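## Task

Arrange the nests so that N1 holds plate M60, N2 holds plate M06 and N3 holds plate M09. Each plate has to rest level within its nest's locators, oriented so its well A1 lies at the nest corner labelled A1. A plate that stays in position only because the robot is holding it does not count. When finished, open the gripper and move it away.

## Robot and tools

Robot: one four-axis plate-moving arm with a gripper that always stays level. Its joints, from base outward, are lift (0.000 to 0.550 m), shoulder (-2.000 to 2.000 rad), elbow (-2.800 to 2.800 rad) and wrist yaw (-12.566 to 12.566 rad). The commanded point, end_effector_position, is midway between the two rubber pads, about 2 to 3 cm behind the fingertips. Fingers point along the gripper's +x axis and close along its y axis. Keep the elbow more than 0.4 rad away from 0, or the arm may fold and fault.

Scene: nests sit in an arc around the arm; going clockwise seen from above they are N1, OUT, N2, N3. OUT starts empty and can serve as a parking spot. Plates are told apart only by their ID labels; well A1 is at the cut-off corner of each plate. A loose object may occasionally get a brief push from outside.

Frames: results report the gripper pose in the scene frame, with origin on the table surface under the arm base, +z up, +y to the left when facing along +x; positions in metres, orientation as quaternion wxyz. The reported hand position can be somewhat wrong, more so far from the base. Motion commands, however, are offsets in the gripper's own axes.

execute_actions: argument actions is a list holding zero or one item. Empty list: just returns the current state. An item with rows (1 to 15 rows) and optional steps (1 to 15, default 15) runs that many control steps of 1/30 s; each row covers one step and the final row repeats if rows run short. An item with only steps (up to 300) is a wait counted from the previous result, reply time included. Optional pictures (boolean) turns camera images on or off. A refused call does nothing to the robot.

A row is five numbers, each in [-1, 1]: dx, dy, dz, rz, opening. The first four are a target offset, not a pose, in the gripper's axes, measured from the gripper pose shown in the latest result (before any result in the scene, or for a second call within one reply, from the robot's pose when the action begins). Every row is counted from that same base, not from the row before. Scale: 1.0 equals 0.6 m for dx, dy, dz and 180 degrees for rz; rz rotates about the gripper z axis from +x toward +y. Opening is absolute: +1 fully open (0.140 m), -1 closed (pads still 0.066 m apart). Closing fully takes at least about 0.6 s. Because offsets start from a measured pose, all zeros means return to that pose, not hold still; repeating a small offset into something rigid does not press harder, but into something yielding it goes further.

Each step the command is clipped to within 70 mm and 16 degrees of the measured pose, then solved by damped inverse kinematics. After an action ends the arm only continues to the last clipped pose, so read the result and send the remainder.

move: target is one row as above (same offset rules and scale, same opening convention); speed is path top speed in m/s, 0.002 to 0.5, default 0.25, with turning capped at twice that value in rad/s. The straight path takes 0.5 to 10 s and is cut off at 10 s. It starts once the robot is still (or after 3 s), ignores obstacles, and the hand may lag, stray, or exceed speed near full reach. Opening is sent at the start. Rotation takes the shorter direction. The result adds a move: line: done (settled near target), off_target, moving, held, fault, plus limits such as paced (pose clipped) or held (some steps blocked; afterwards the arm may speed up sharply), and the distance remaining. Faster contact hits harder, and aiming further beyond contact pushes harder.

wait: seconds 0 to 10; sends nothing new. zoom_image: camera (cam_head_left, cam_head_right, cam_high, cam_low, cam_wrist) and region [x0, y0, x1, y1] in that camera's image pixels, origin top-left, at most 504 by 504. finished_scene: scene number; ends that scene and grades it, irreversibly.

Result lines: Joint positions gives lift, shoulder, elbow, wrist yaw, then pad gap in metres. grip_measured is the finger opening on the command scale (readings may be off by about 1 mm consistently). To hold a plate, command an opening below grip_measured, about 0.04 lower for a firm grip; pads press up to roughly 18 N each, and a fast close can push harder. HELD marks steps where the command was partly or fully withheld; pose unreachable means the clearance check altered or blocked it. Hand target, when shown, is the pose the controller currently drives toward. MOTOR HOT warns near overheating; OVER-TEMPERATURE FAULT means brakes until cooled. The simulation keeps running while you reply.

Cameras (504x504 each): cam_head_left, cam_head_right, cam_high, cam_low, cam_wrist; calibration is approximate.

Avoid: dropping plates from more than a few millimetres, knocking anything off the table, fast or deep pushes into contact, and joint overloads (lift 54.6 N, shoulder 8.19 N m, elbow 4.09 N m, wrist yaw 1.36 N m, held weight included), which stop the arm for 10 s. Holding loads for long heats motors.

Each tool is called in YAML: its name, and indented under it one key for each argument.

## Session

execute_actions:
  actions: []

Scene clock: 0.00 s of 12600.00 s.
end_effector_position=(+0.5119, +0.3536, +0.5114) grip_measured=+1.00 end_effector_quat_wxyz=(+0.557, +0.000, +0.000, +0.830)
Joint positions: [ 0.506  1.004  2.087 -1.131  0.14 ]
Motor temperatures (°C, as the motors report them): [21 18 17 19]
Hand target: +0.512, +0.354, +0.511; +0.557, +0.000, +0.000, +0.830
camera_calibration (this result's frames):
cam_wrist: T_world_to_cam=[[0.92575, 0.378133, 0.00132717, -0.599239], [0.226867, -0.552604, -0.801973, 0.47758], [-0.302519, 0.742727, -0.597359, 0.293154], [0, 0, 0, 1]] pos_world=[0.535083, 0.272772, 0.55892]

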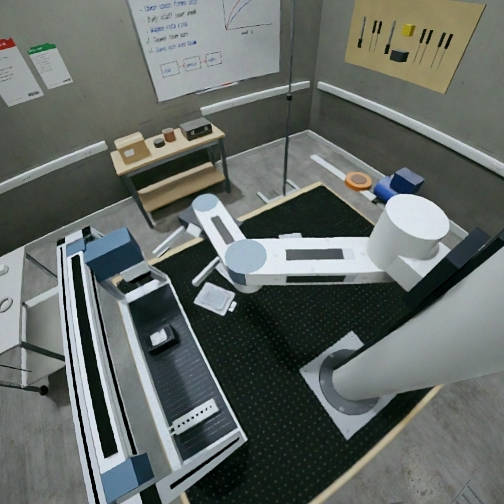

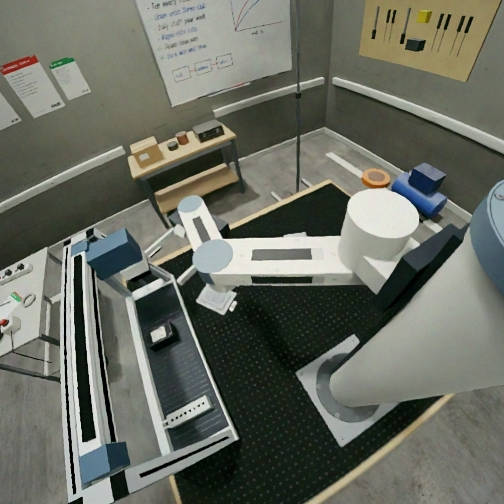

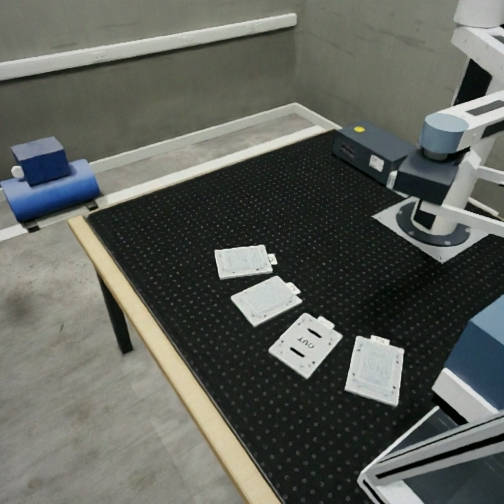

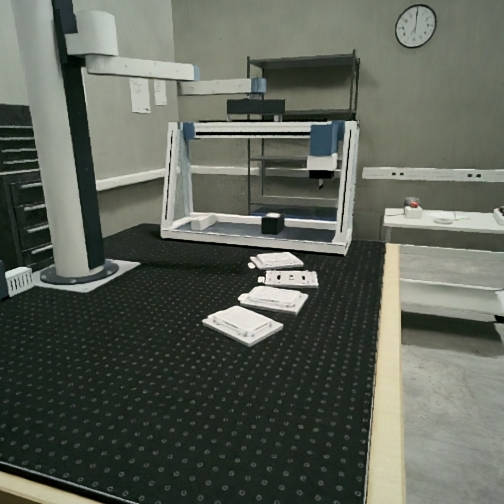

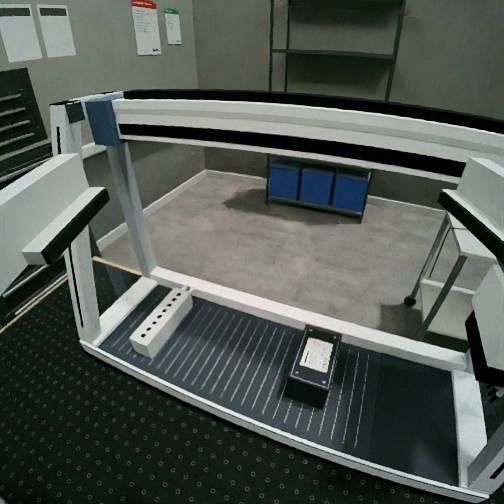

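move:
  target: [-0.438,0.25,-0.3,-0.58,1]
  speed: 0.35

move:
  target: [0,0,-0.36,0,1]
  speed: 0.35

zoom_image:
  camera: "cam_wrist"
  region: [40, 120, 504, 300]

Scene clock: 9.20 s of 12600.00 s.
end_effector_position=(+0.4727, +0.0537, +0.3314) grip_measured=+1.00 end_effector_quat_wxyz=(+0.998, +0.000, +0.000, +0.069)
Joint positions: [ 0.326  1.239  0.618 -1.719  0.14 ]
Motor temperatures (°C, as the motors report them): [21 18 17 19]
Hand target: +0.473, +0.054, +0.331; +0.998, +0.000, +0.000, +0.069
Off the commanded pose: 0.000 m, 0 deg.
After step 90, 3.23 s passed at rest.
move: done
camera_calibration (this result's frames):
cam_wrist: T_world_to_cam=[[0.136071, -0.990698, 0.00132717, -0.00248847], [-0.591659, -0.0823379, -0.801973, 0.538005], [0.794622, 0.10834, -0.597359, -0.0880384], [0, 0, 0, 1]] pos_world=[0.388611, 0.051371, 0.378878]

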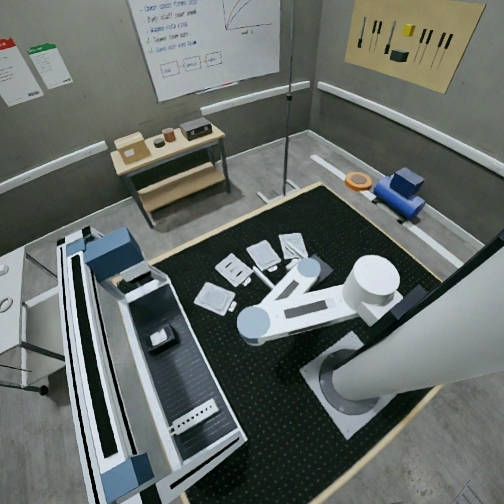

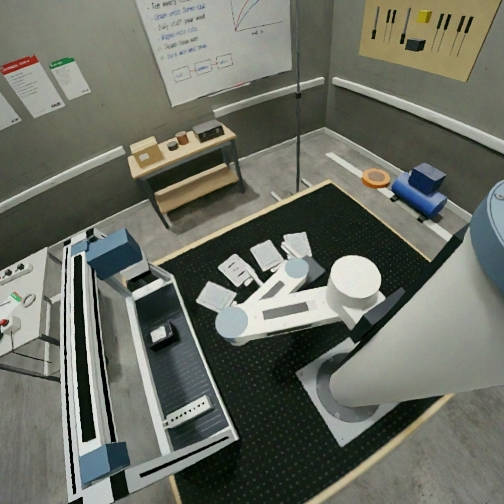

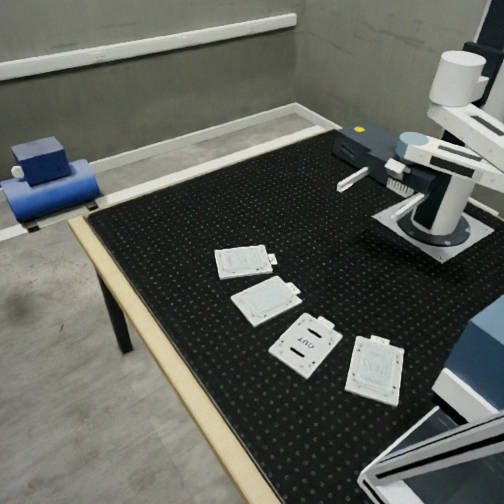

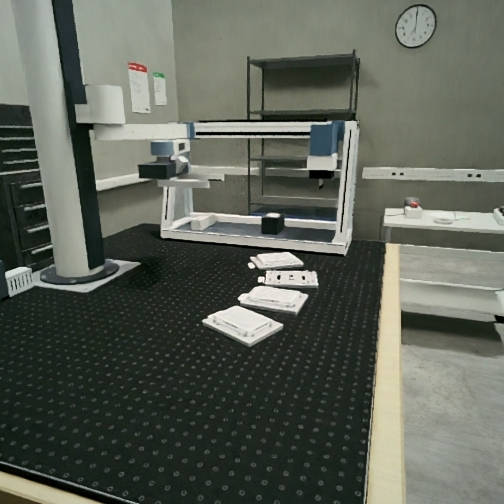

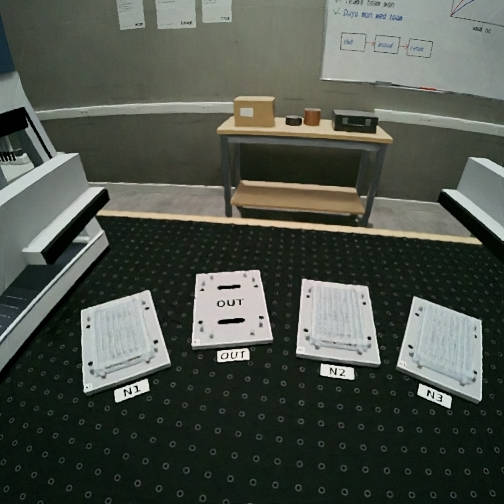

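Scene clock: 10.30 s of 12600.00 s.
end_effector_position=(+0.4727, +0.0537, +0.1153) grip_measured=+1.00 end_effector_quat_wxyz=(+0.998, +0.000, +0.000, +0.069)
Joint positions: [ 0.11   1.239  0.618 -1.719  0.14 ]
Motor temperatures (°C, as the motors report them): [21 18 17 19]
Hand target: +0.473, +0.054, +0.115; +0.998, +0.000, +0.000, +0.069
Off the commanded pose: 0.000 m, 0 deg.
move: done
camera_calibration (this result's frames):
cam_wrist: T_world_to_cam=[[0.136035, -0.990703, 0.00132717, -0.00219244], [-0.591662, -0.0823166, -0.801973, 0.364743], [0.794626, 0.108311, -0.597359, -0.217089], [0, 0, 0, 1]] pos_world=[0.388608, 0.0513656, 0.162836]

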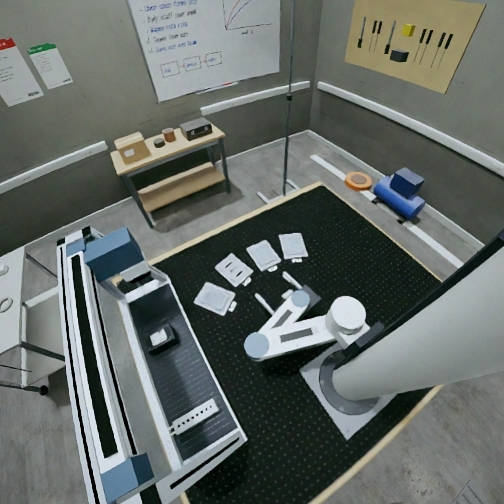

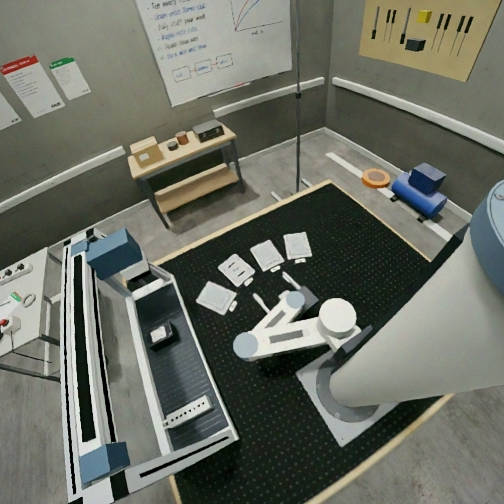

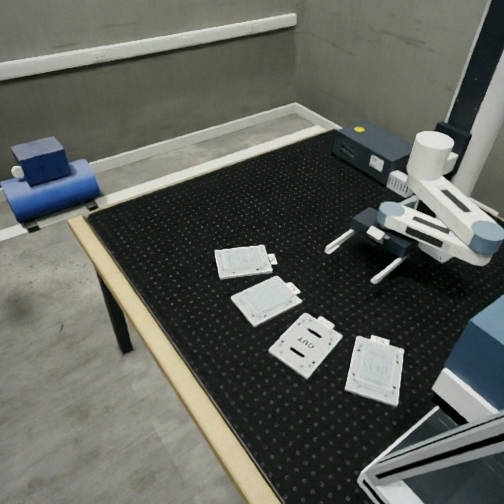

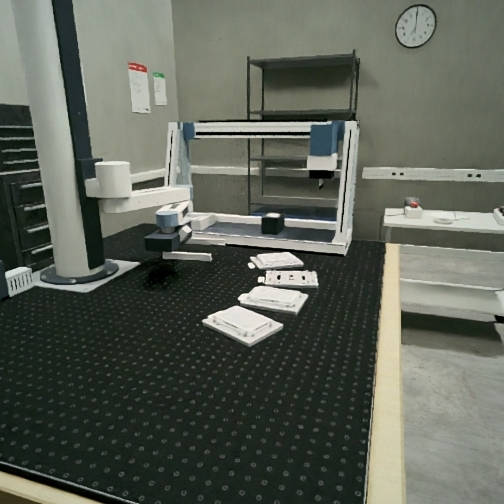

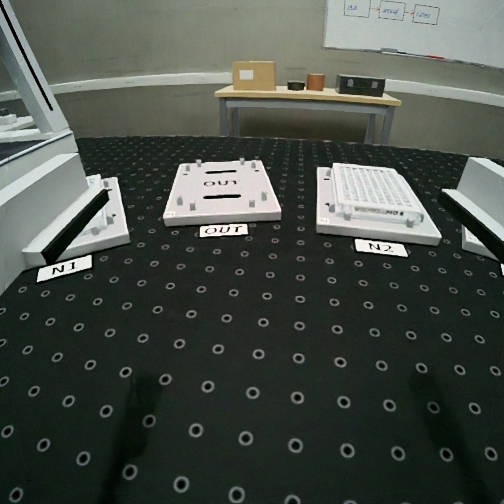

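Region (40, 120, 504, 300) of cam_wrist's 504x504 image, scaled by 1.086, with more detail than that image has.

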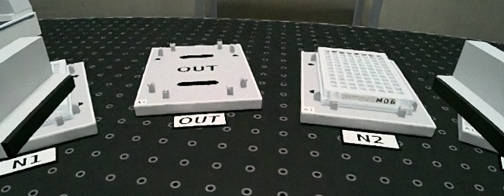

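zoom_image:
  camera: "cam_wrist"
  region: [310, 155, 450, 250]

move:
  target: [0.191,-0.42,-0.0197,-0.166,0.2]

zoom_image:
  camera: "cam_wrist"
  region: [120, 210, 420, 460]

Region (310, 155, 450, 250) of cam_wrist's 504x504 image, scaled by 3.600, with more detail than that image has; it fills the top 342 rows of this view, and the rest is white.

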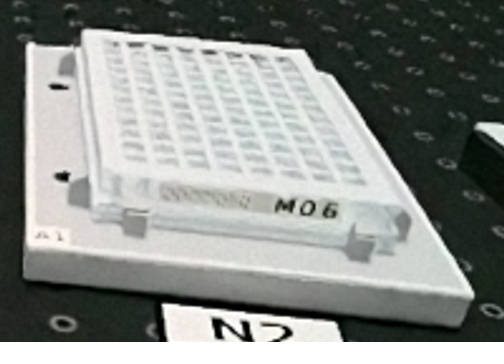

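Scene clock: 24.50 s of 12600.00 s.
end_effector_position=(+0.6208, -0.1803, +0.1035) grip_measured=+0.20 end_effector_quat_wxyz=(+0.982, +0.000, +0.000, -0.191)
Joint positions: [ 0.099  0.386  1.423 -2.192  0.11 ]
Motor temperatures (°C, as the motors report them): [21 18 17 19]
Hand target: +0.621, -0.180, +0.104; +0.982, +0.000, +0.000, -0.191
Off the commanded pose: 0.000 m, 0 deg.
After step 90, 9.67 s passed at rest.
move: done
camera_calibration (this result's frames):
cam_wrist: T_world_to_cam=[[-0.375383, -0.926869, 0.00132717, 0.0748837], [-0.554074, 0.223252, -0.801973, 0.455392], [0.743027, -0.301782, -0.597359, -0.358368], [0, 0, 0, 1]] pos_world=[0.546708, -0.140409, 0.151038]

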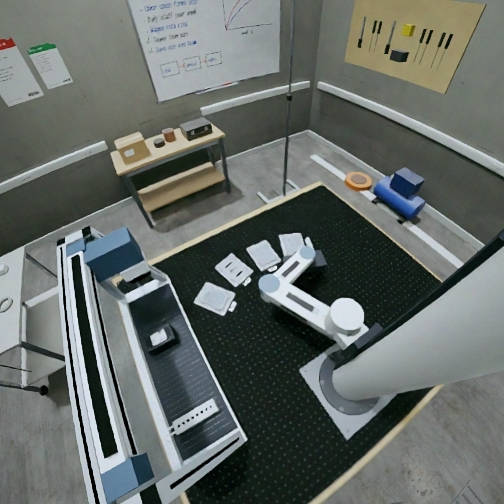

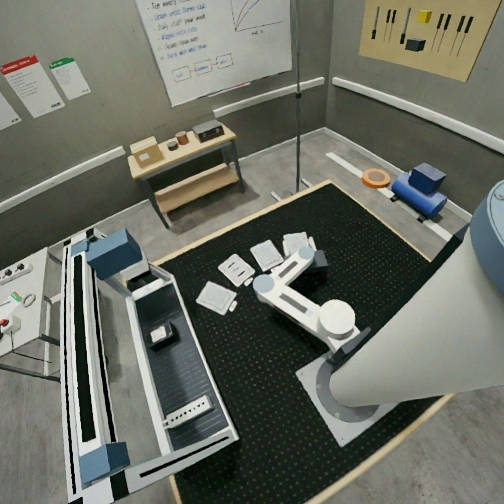

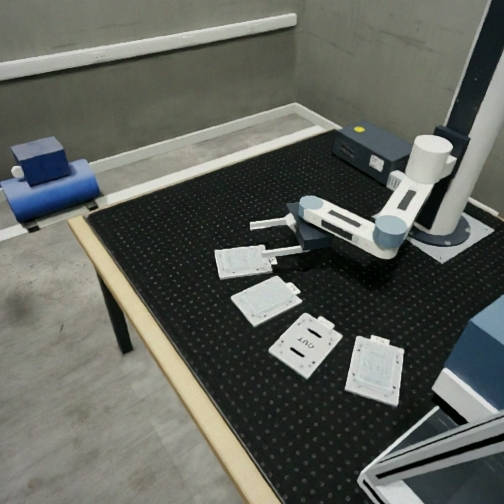

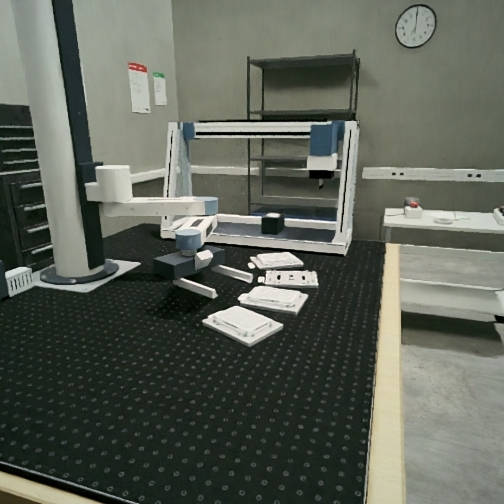

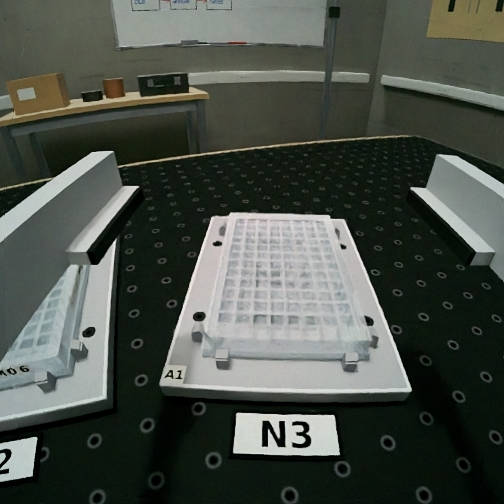

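Region (120, 210, 420, 460) of cam_wrist's 504x504 image, scaled by 1.680, with more detail than that image has.

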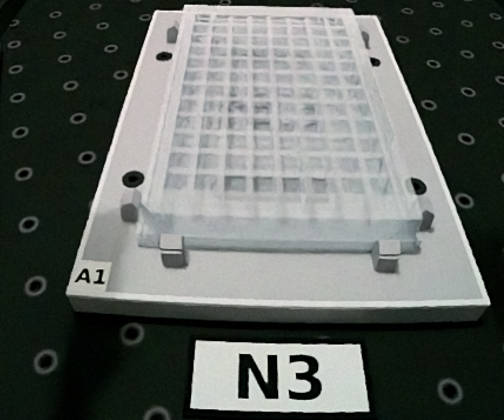

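zoom_image:
  camera: "cam_low"
  region: [195, 245, 325, 350]

zoom_image:
  camera: "cam_wrist"
  region: [180, 200, 390, 380]

zoom_image:
  camera: "cam_high"
  region: [335, 330, 415, 410]

Region (195, 245, 325, 350) of cam_low's 504x504 image, scaled by 3.877, with more detail than that image has; it fills the top 407 rows of this view, and the rest is white.

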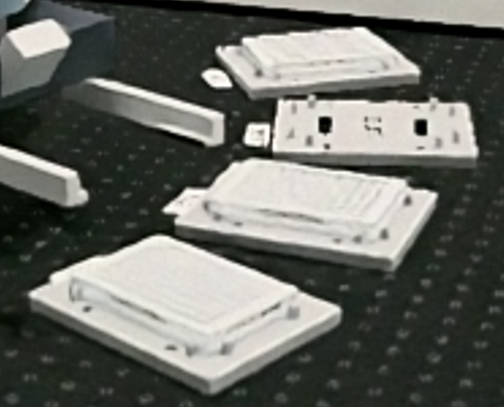

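Region (180, 200, 390, 380) of cam_wrist's 504x504 image, scaled by 2.400, with more detail than that image has; it fills the top 432 rows of this view, and the rest is white.

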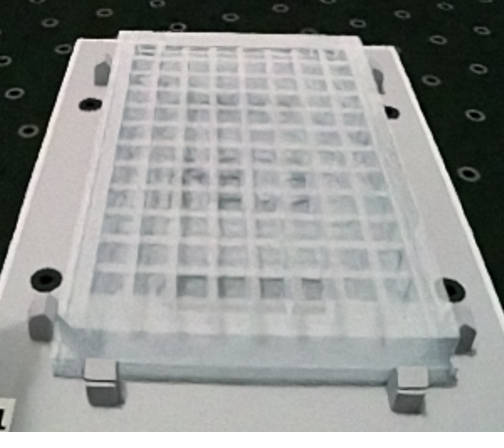

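Region (335, 330, 415, 410) of cam_high's 504x504 image, scaled by 6.300, with more detail than that image has.

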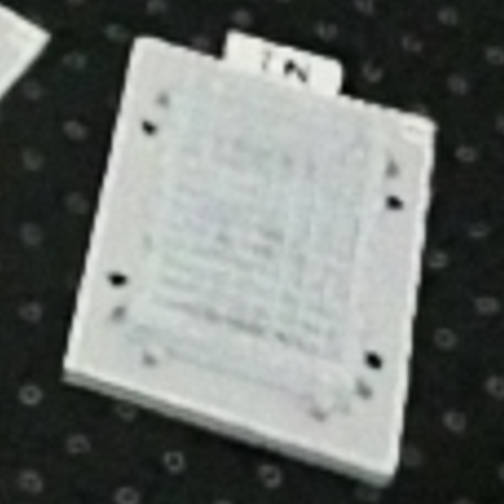

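move:
  target: [-0.319,0.678,0,0.3,0.2]
  speed: 0.35

zoom_image:
  camera: "cam_wrist"
  region: [120, 210, 420, 460]

Scene clock: 42.53 s of 12600.00 s.
end_effector_position=(+0.5955, +0.2688, +0.1036) grip_measured=+0.20 end_effector_quat_wxyz=(+0.961, +0.000, +0.000, +0.276)
Joint positions: [ 0.099  1.303  1.518 -2.261  0.11 ]
Motor temperatures (°C, as the motors report them): [21 18 17 19]
Hand target: +0.596, +0.269, +0.104; +0.961, +0.000, +0.000, +0.276
Off the commanded pose: 0.000 m, 0 deg.
After step 90, 13.30 s passed at rest.
move: done
camera_calibration (this result's frames):
cam_wrist: T_world_to_cam=[[0.529773, -0.848139, 0.00132717, -0.0786367], [-0.50608, -0.317368, -0.801973, 0.457891], [0.680605, 0.424192, -0.597359, -0.362046], [0, 0, 0, 1]] pos_world=[0.519799, 0.232202, 0.151049]

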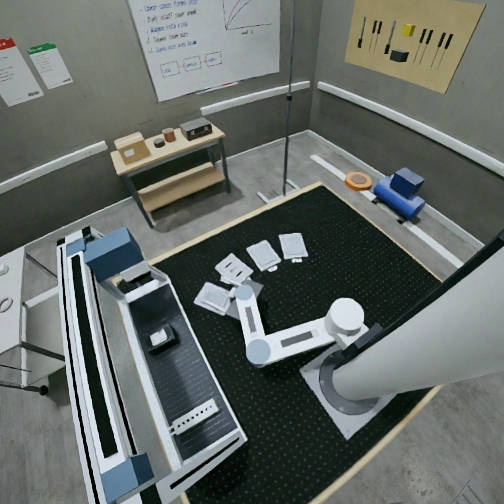

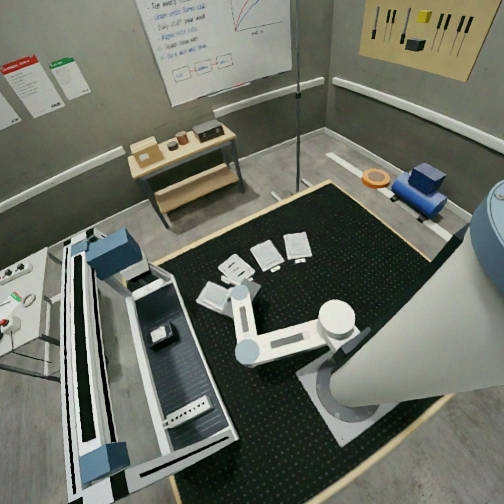

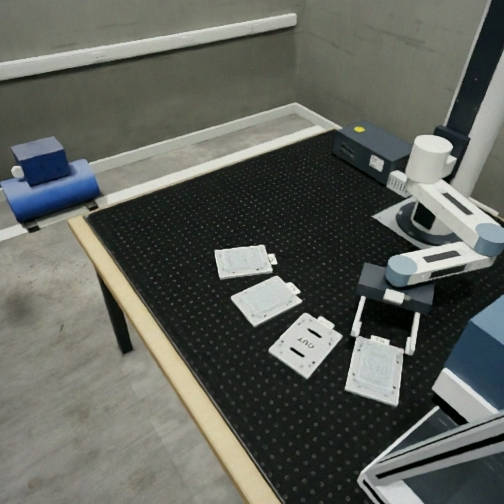

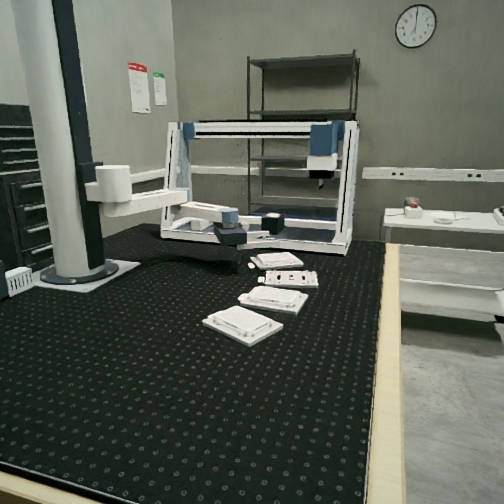

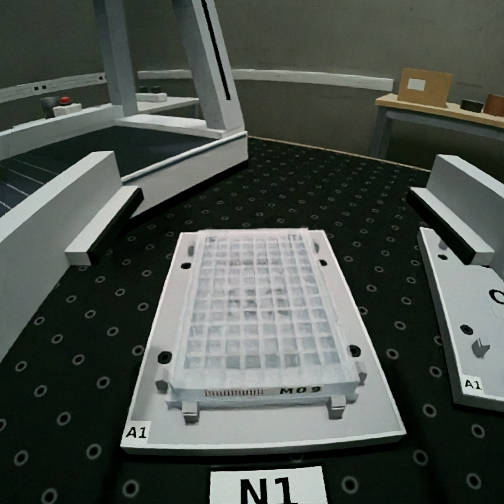

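Region (120, 210, 420, 460) of cam_wrist's 504x504 image, scaled by 1.680, with more detail than that image has.

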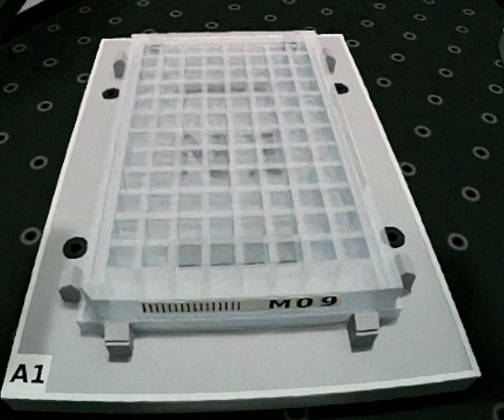

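move:
  target: [0.0638,0.0115,-0.09,0.0095,0.2]
  speed: 0.1

move:
  target: [0,0,-0.0268,0,0.1]
  speed: 0.05

Scene clock: 58.67 s of 12600.00 s.
end_effector_position=(+0.6243, +0.2950, +0.0495) grip_measured=+0.20 end_effector_quat_wxyz=(+0.957, +0.000, +0.000, +0.291)
Joint positions: [ 0.045  1.216  1.735 -2.361  0.11 ]
Motor temperatures (°C, as the motors report them): [21 18 17 19]
Hand target: +0.624, +0.295, +0.050; +0.957, +0.000, +0.000, +0.291
Off the commanded pose: 0.000 m, 0 deg.
After step 90, 12.17 s passed at rest.
move: done
camera_calibration (this result's frames):
cam_wrist: T_world_to_cam=[[0.555173, -0.831734, 0.00132717, -0.0922467], [-0.496254, -0.332523, -0.801973, 0.43576], [0.667469, 0.444575, -0.597359, -0.422833], [0, 0, 0, 1]] pos_world=[0.549689, 0.256157, 0.0970069]

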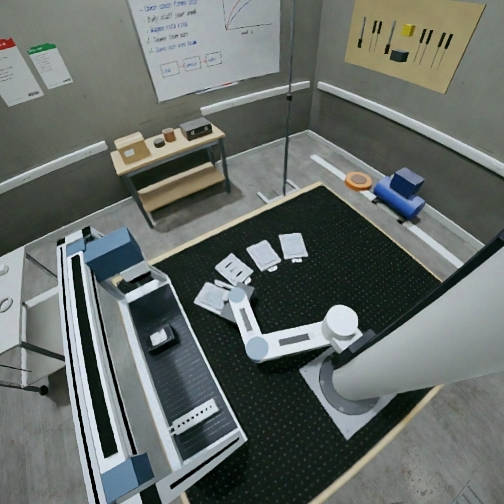

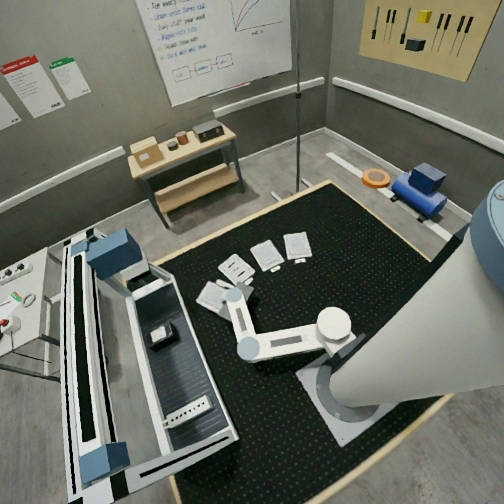

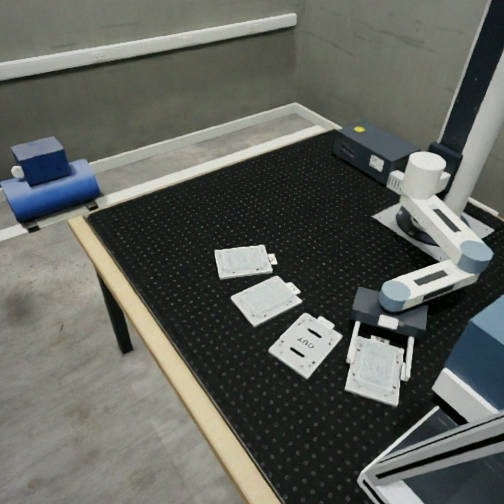

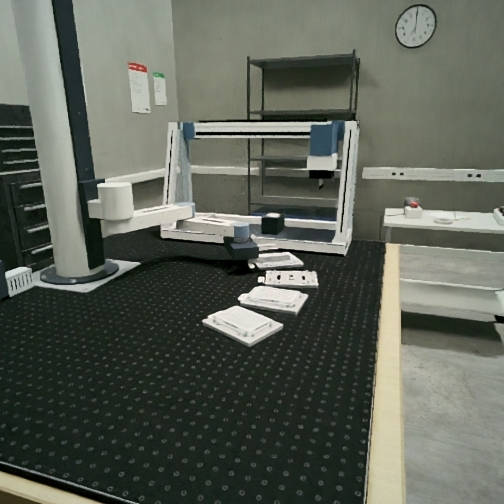

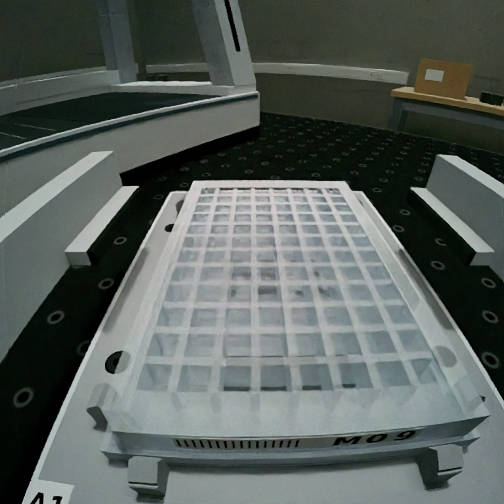

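Scene clock: 59.37 s of 12600.00 s.
end_effector_position=(+0.6243, +0.2950, +0.0334) grip_measured=+0.10 end_effector_quat_wxyz=(+0.957, +0.000, +0.000, +0.291)
Joint positions: [ 0.028  1.216  1.735 -2.361  0.107]
Motor temperatures (°C, as the motors report them): [21 18 17 19]
Hand target: +0.624, +0.295, +0.033; +0.957, +0.000, +0.000, +0.291
Off the commanded pose: 0.000 m, 0 deg.
move: done
camera_calibration (this result's frames):
cam_wrist: T_world_to_cam=[[0.55517, -0.831736, 0.00132717, -0.0922241], [-0.496255, -0.332521, -0.801973, 0.422831], [0.667471, 0.444572, -0.597359, -0.432463], [0, 0, 0, 1]] pos_world=[0.549689, 0.256155, 0.0808853]

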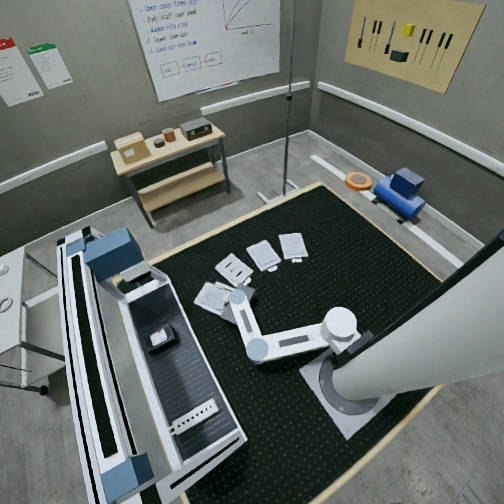

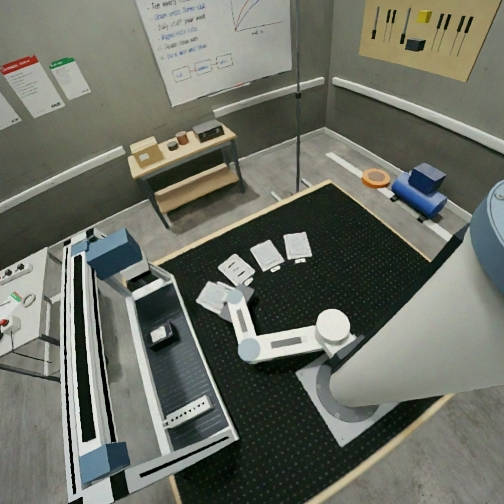

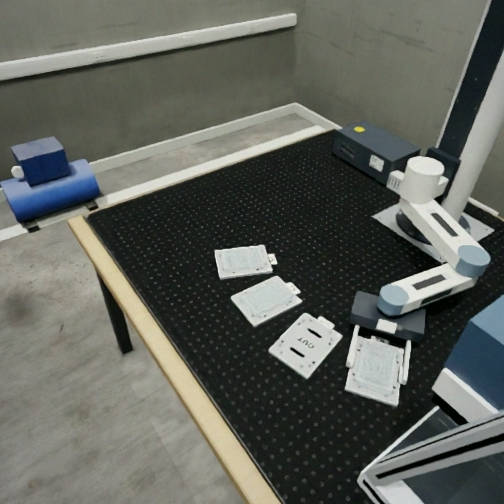

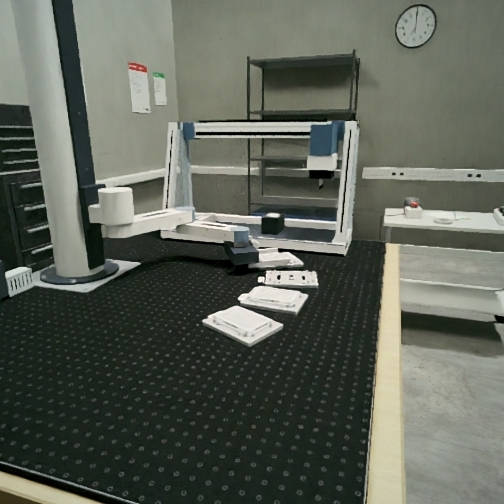

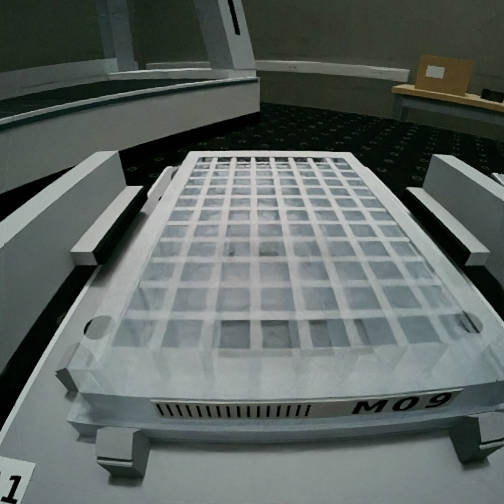

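execute_actions:
  actions:
    - {"rows":[[-0.0015,0,0,0.0015,-0.05],[-0.0015,0,0,0.0015,-0.15],[-0.0015,0,0,0.0015,-0.3],[-0.0015,0,0,0.0015,-0.35],[-0.0015,0,0,0.0015,-0.4],[-0.0015,0,0,0.0015,-0.44],[-0.0015,0,0,0.0015,-0.48],[-0.0015,0,0,0.0015,-0.5],[-0.0015,0,0,0.0015,-0.52],[-0.0015,0,0,0.0015,-0.54],[-0.0015,0,0,0.0015,-0.56],[-0.0015,0,0,0.0015,-0.58],[-0.0015,0,0,0.0015,-0.6]]}

Scene clock: 68.63 s of 12600.00 s.
end_effector_position=(+0.6236, +0.2944, +0.0334) grip_measured=-0.55 end_effector_quat_wxyz=(+0.956, +0.000, +0.000, +0.293)
Joint positions: [ 0.028  1.216  1.73  -2.352  0.083]
Motor temperatures (°C, as the motors report them): [21 18 17 19]
Hand target: +0.624, +0.294, +0.033; +0.956, +0.000, +0.000, +0.293
Off the commanded pose: 0.000 m, 0 deg.
Steps of this call (steps 1 to 90: nothing new was sent; then 5.77 s passed at rest; steps 91 to 105: all 15 steps of this action). Readings (end_effector_position):
91: (+0.6242, +0.2950, +0.0334)
92: (+0.6236, +0.2946, +0.0334)
94: (+0.6236, +0.2944, +0.0334)
98: (+0.6236, +0.2944, +0.0334)
105: the state above
camera_calibration (this result's frames):
cam_wrist: T_world_to_cam=[[0.558939, -0.829208, 0.00132717, -0.0953775], [-0.494741, -0.334771, -0.801973, 0.422007], [0.665446, 0.447597, -0.597359, -0.431363], [0, 0, 0, 1]] pos_world=[0.549143, 0.255265, 0.0808861]

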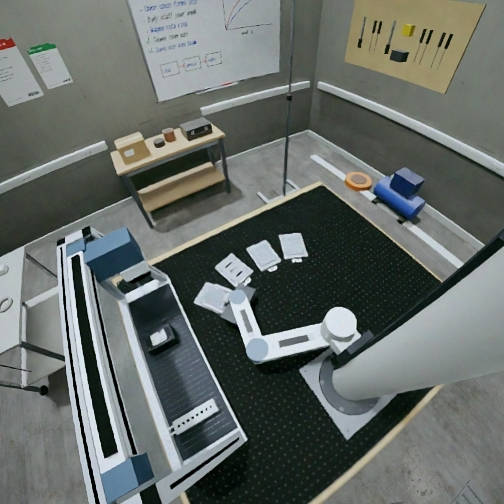

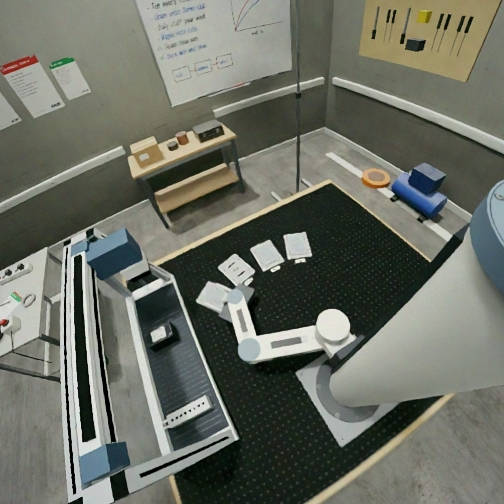

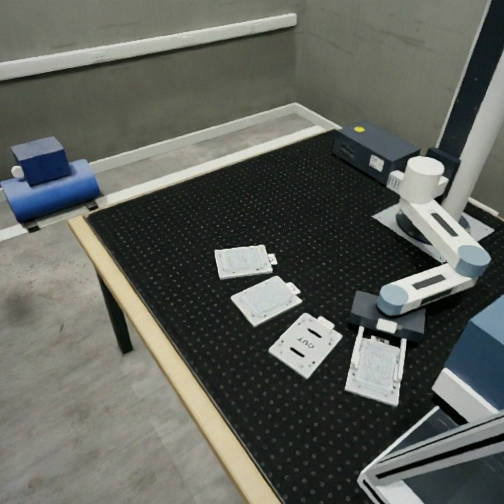

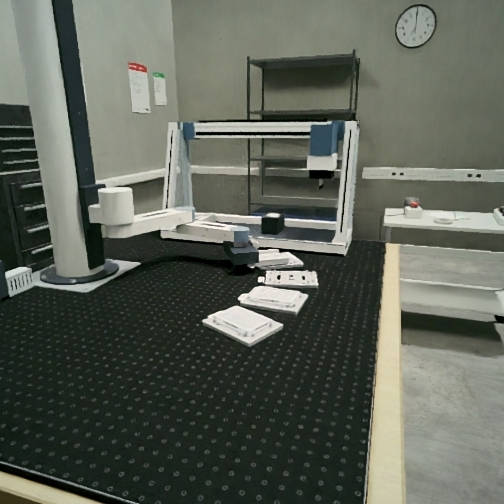

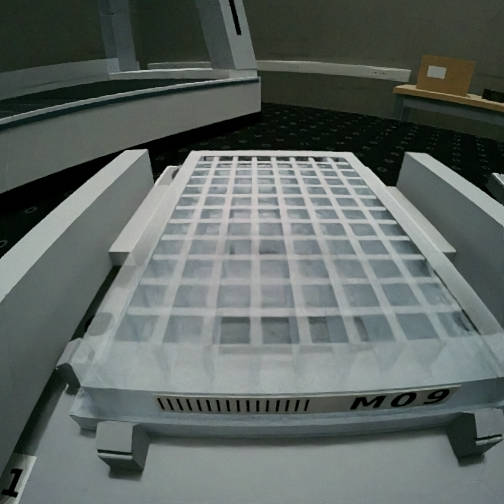

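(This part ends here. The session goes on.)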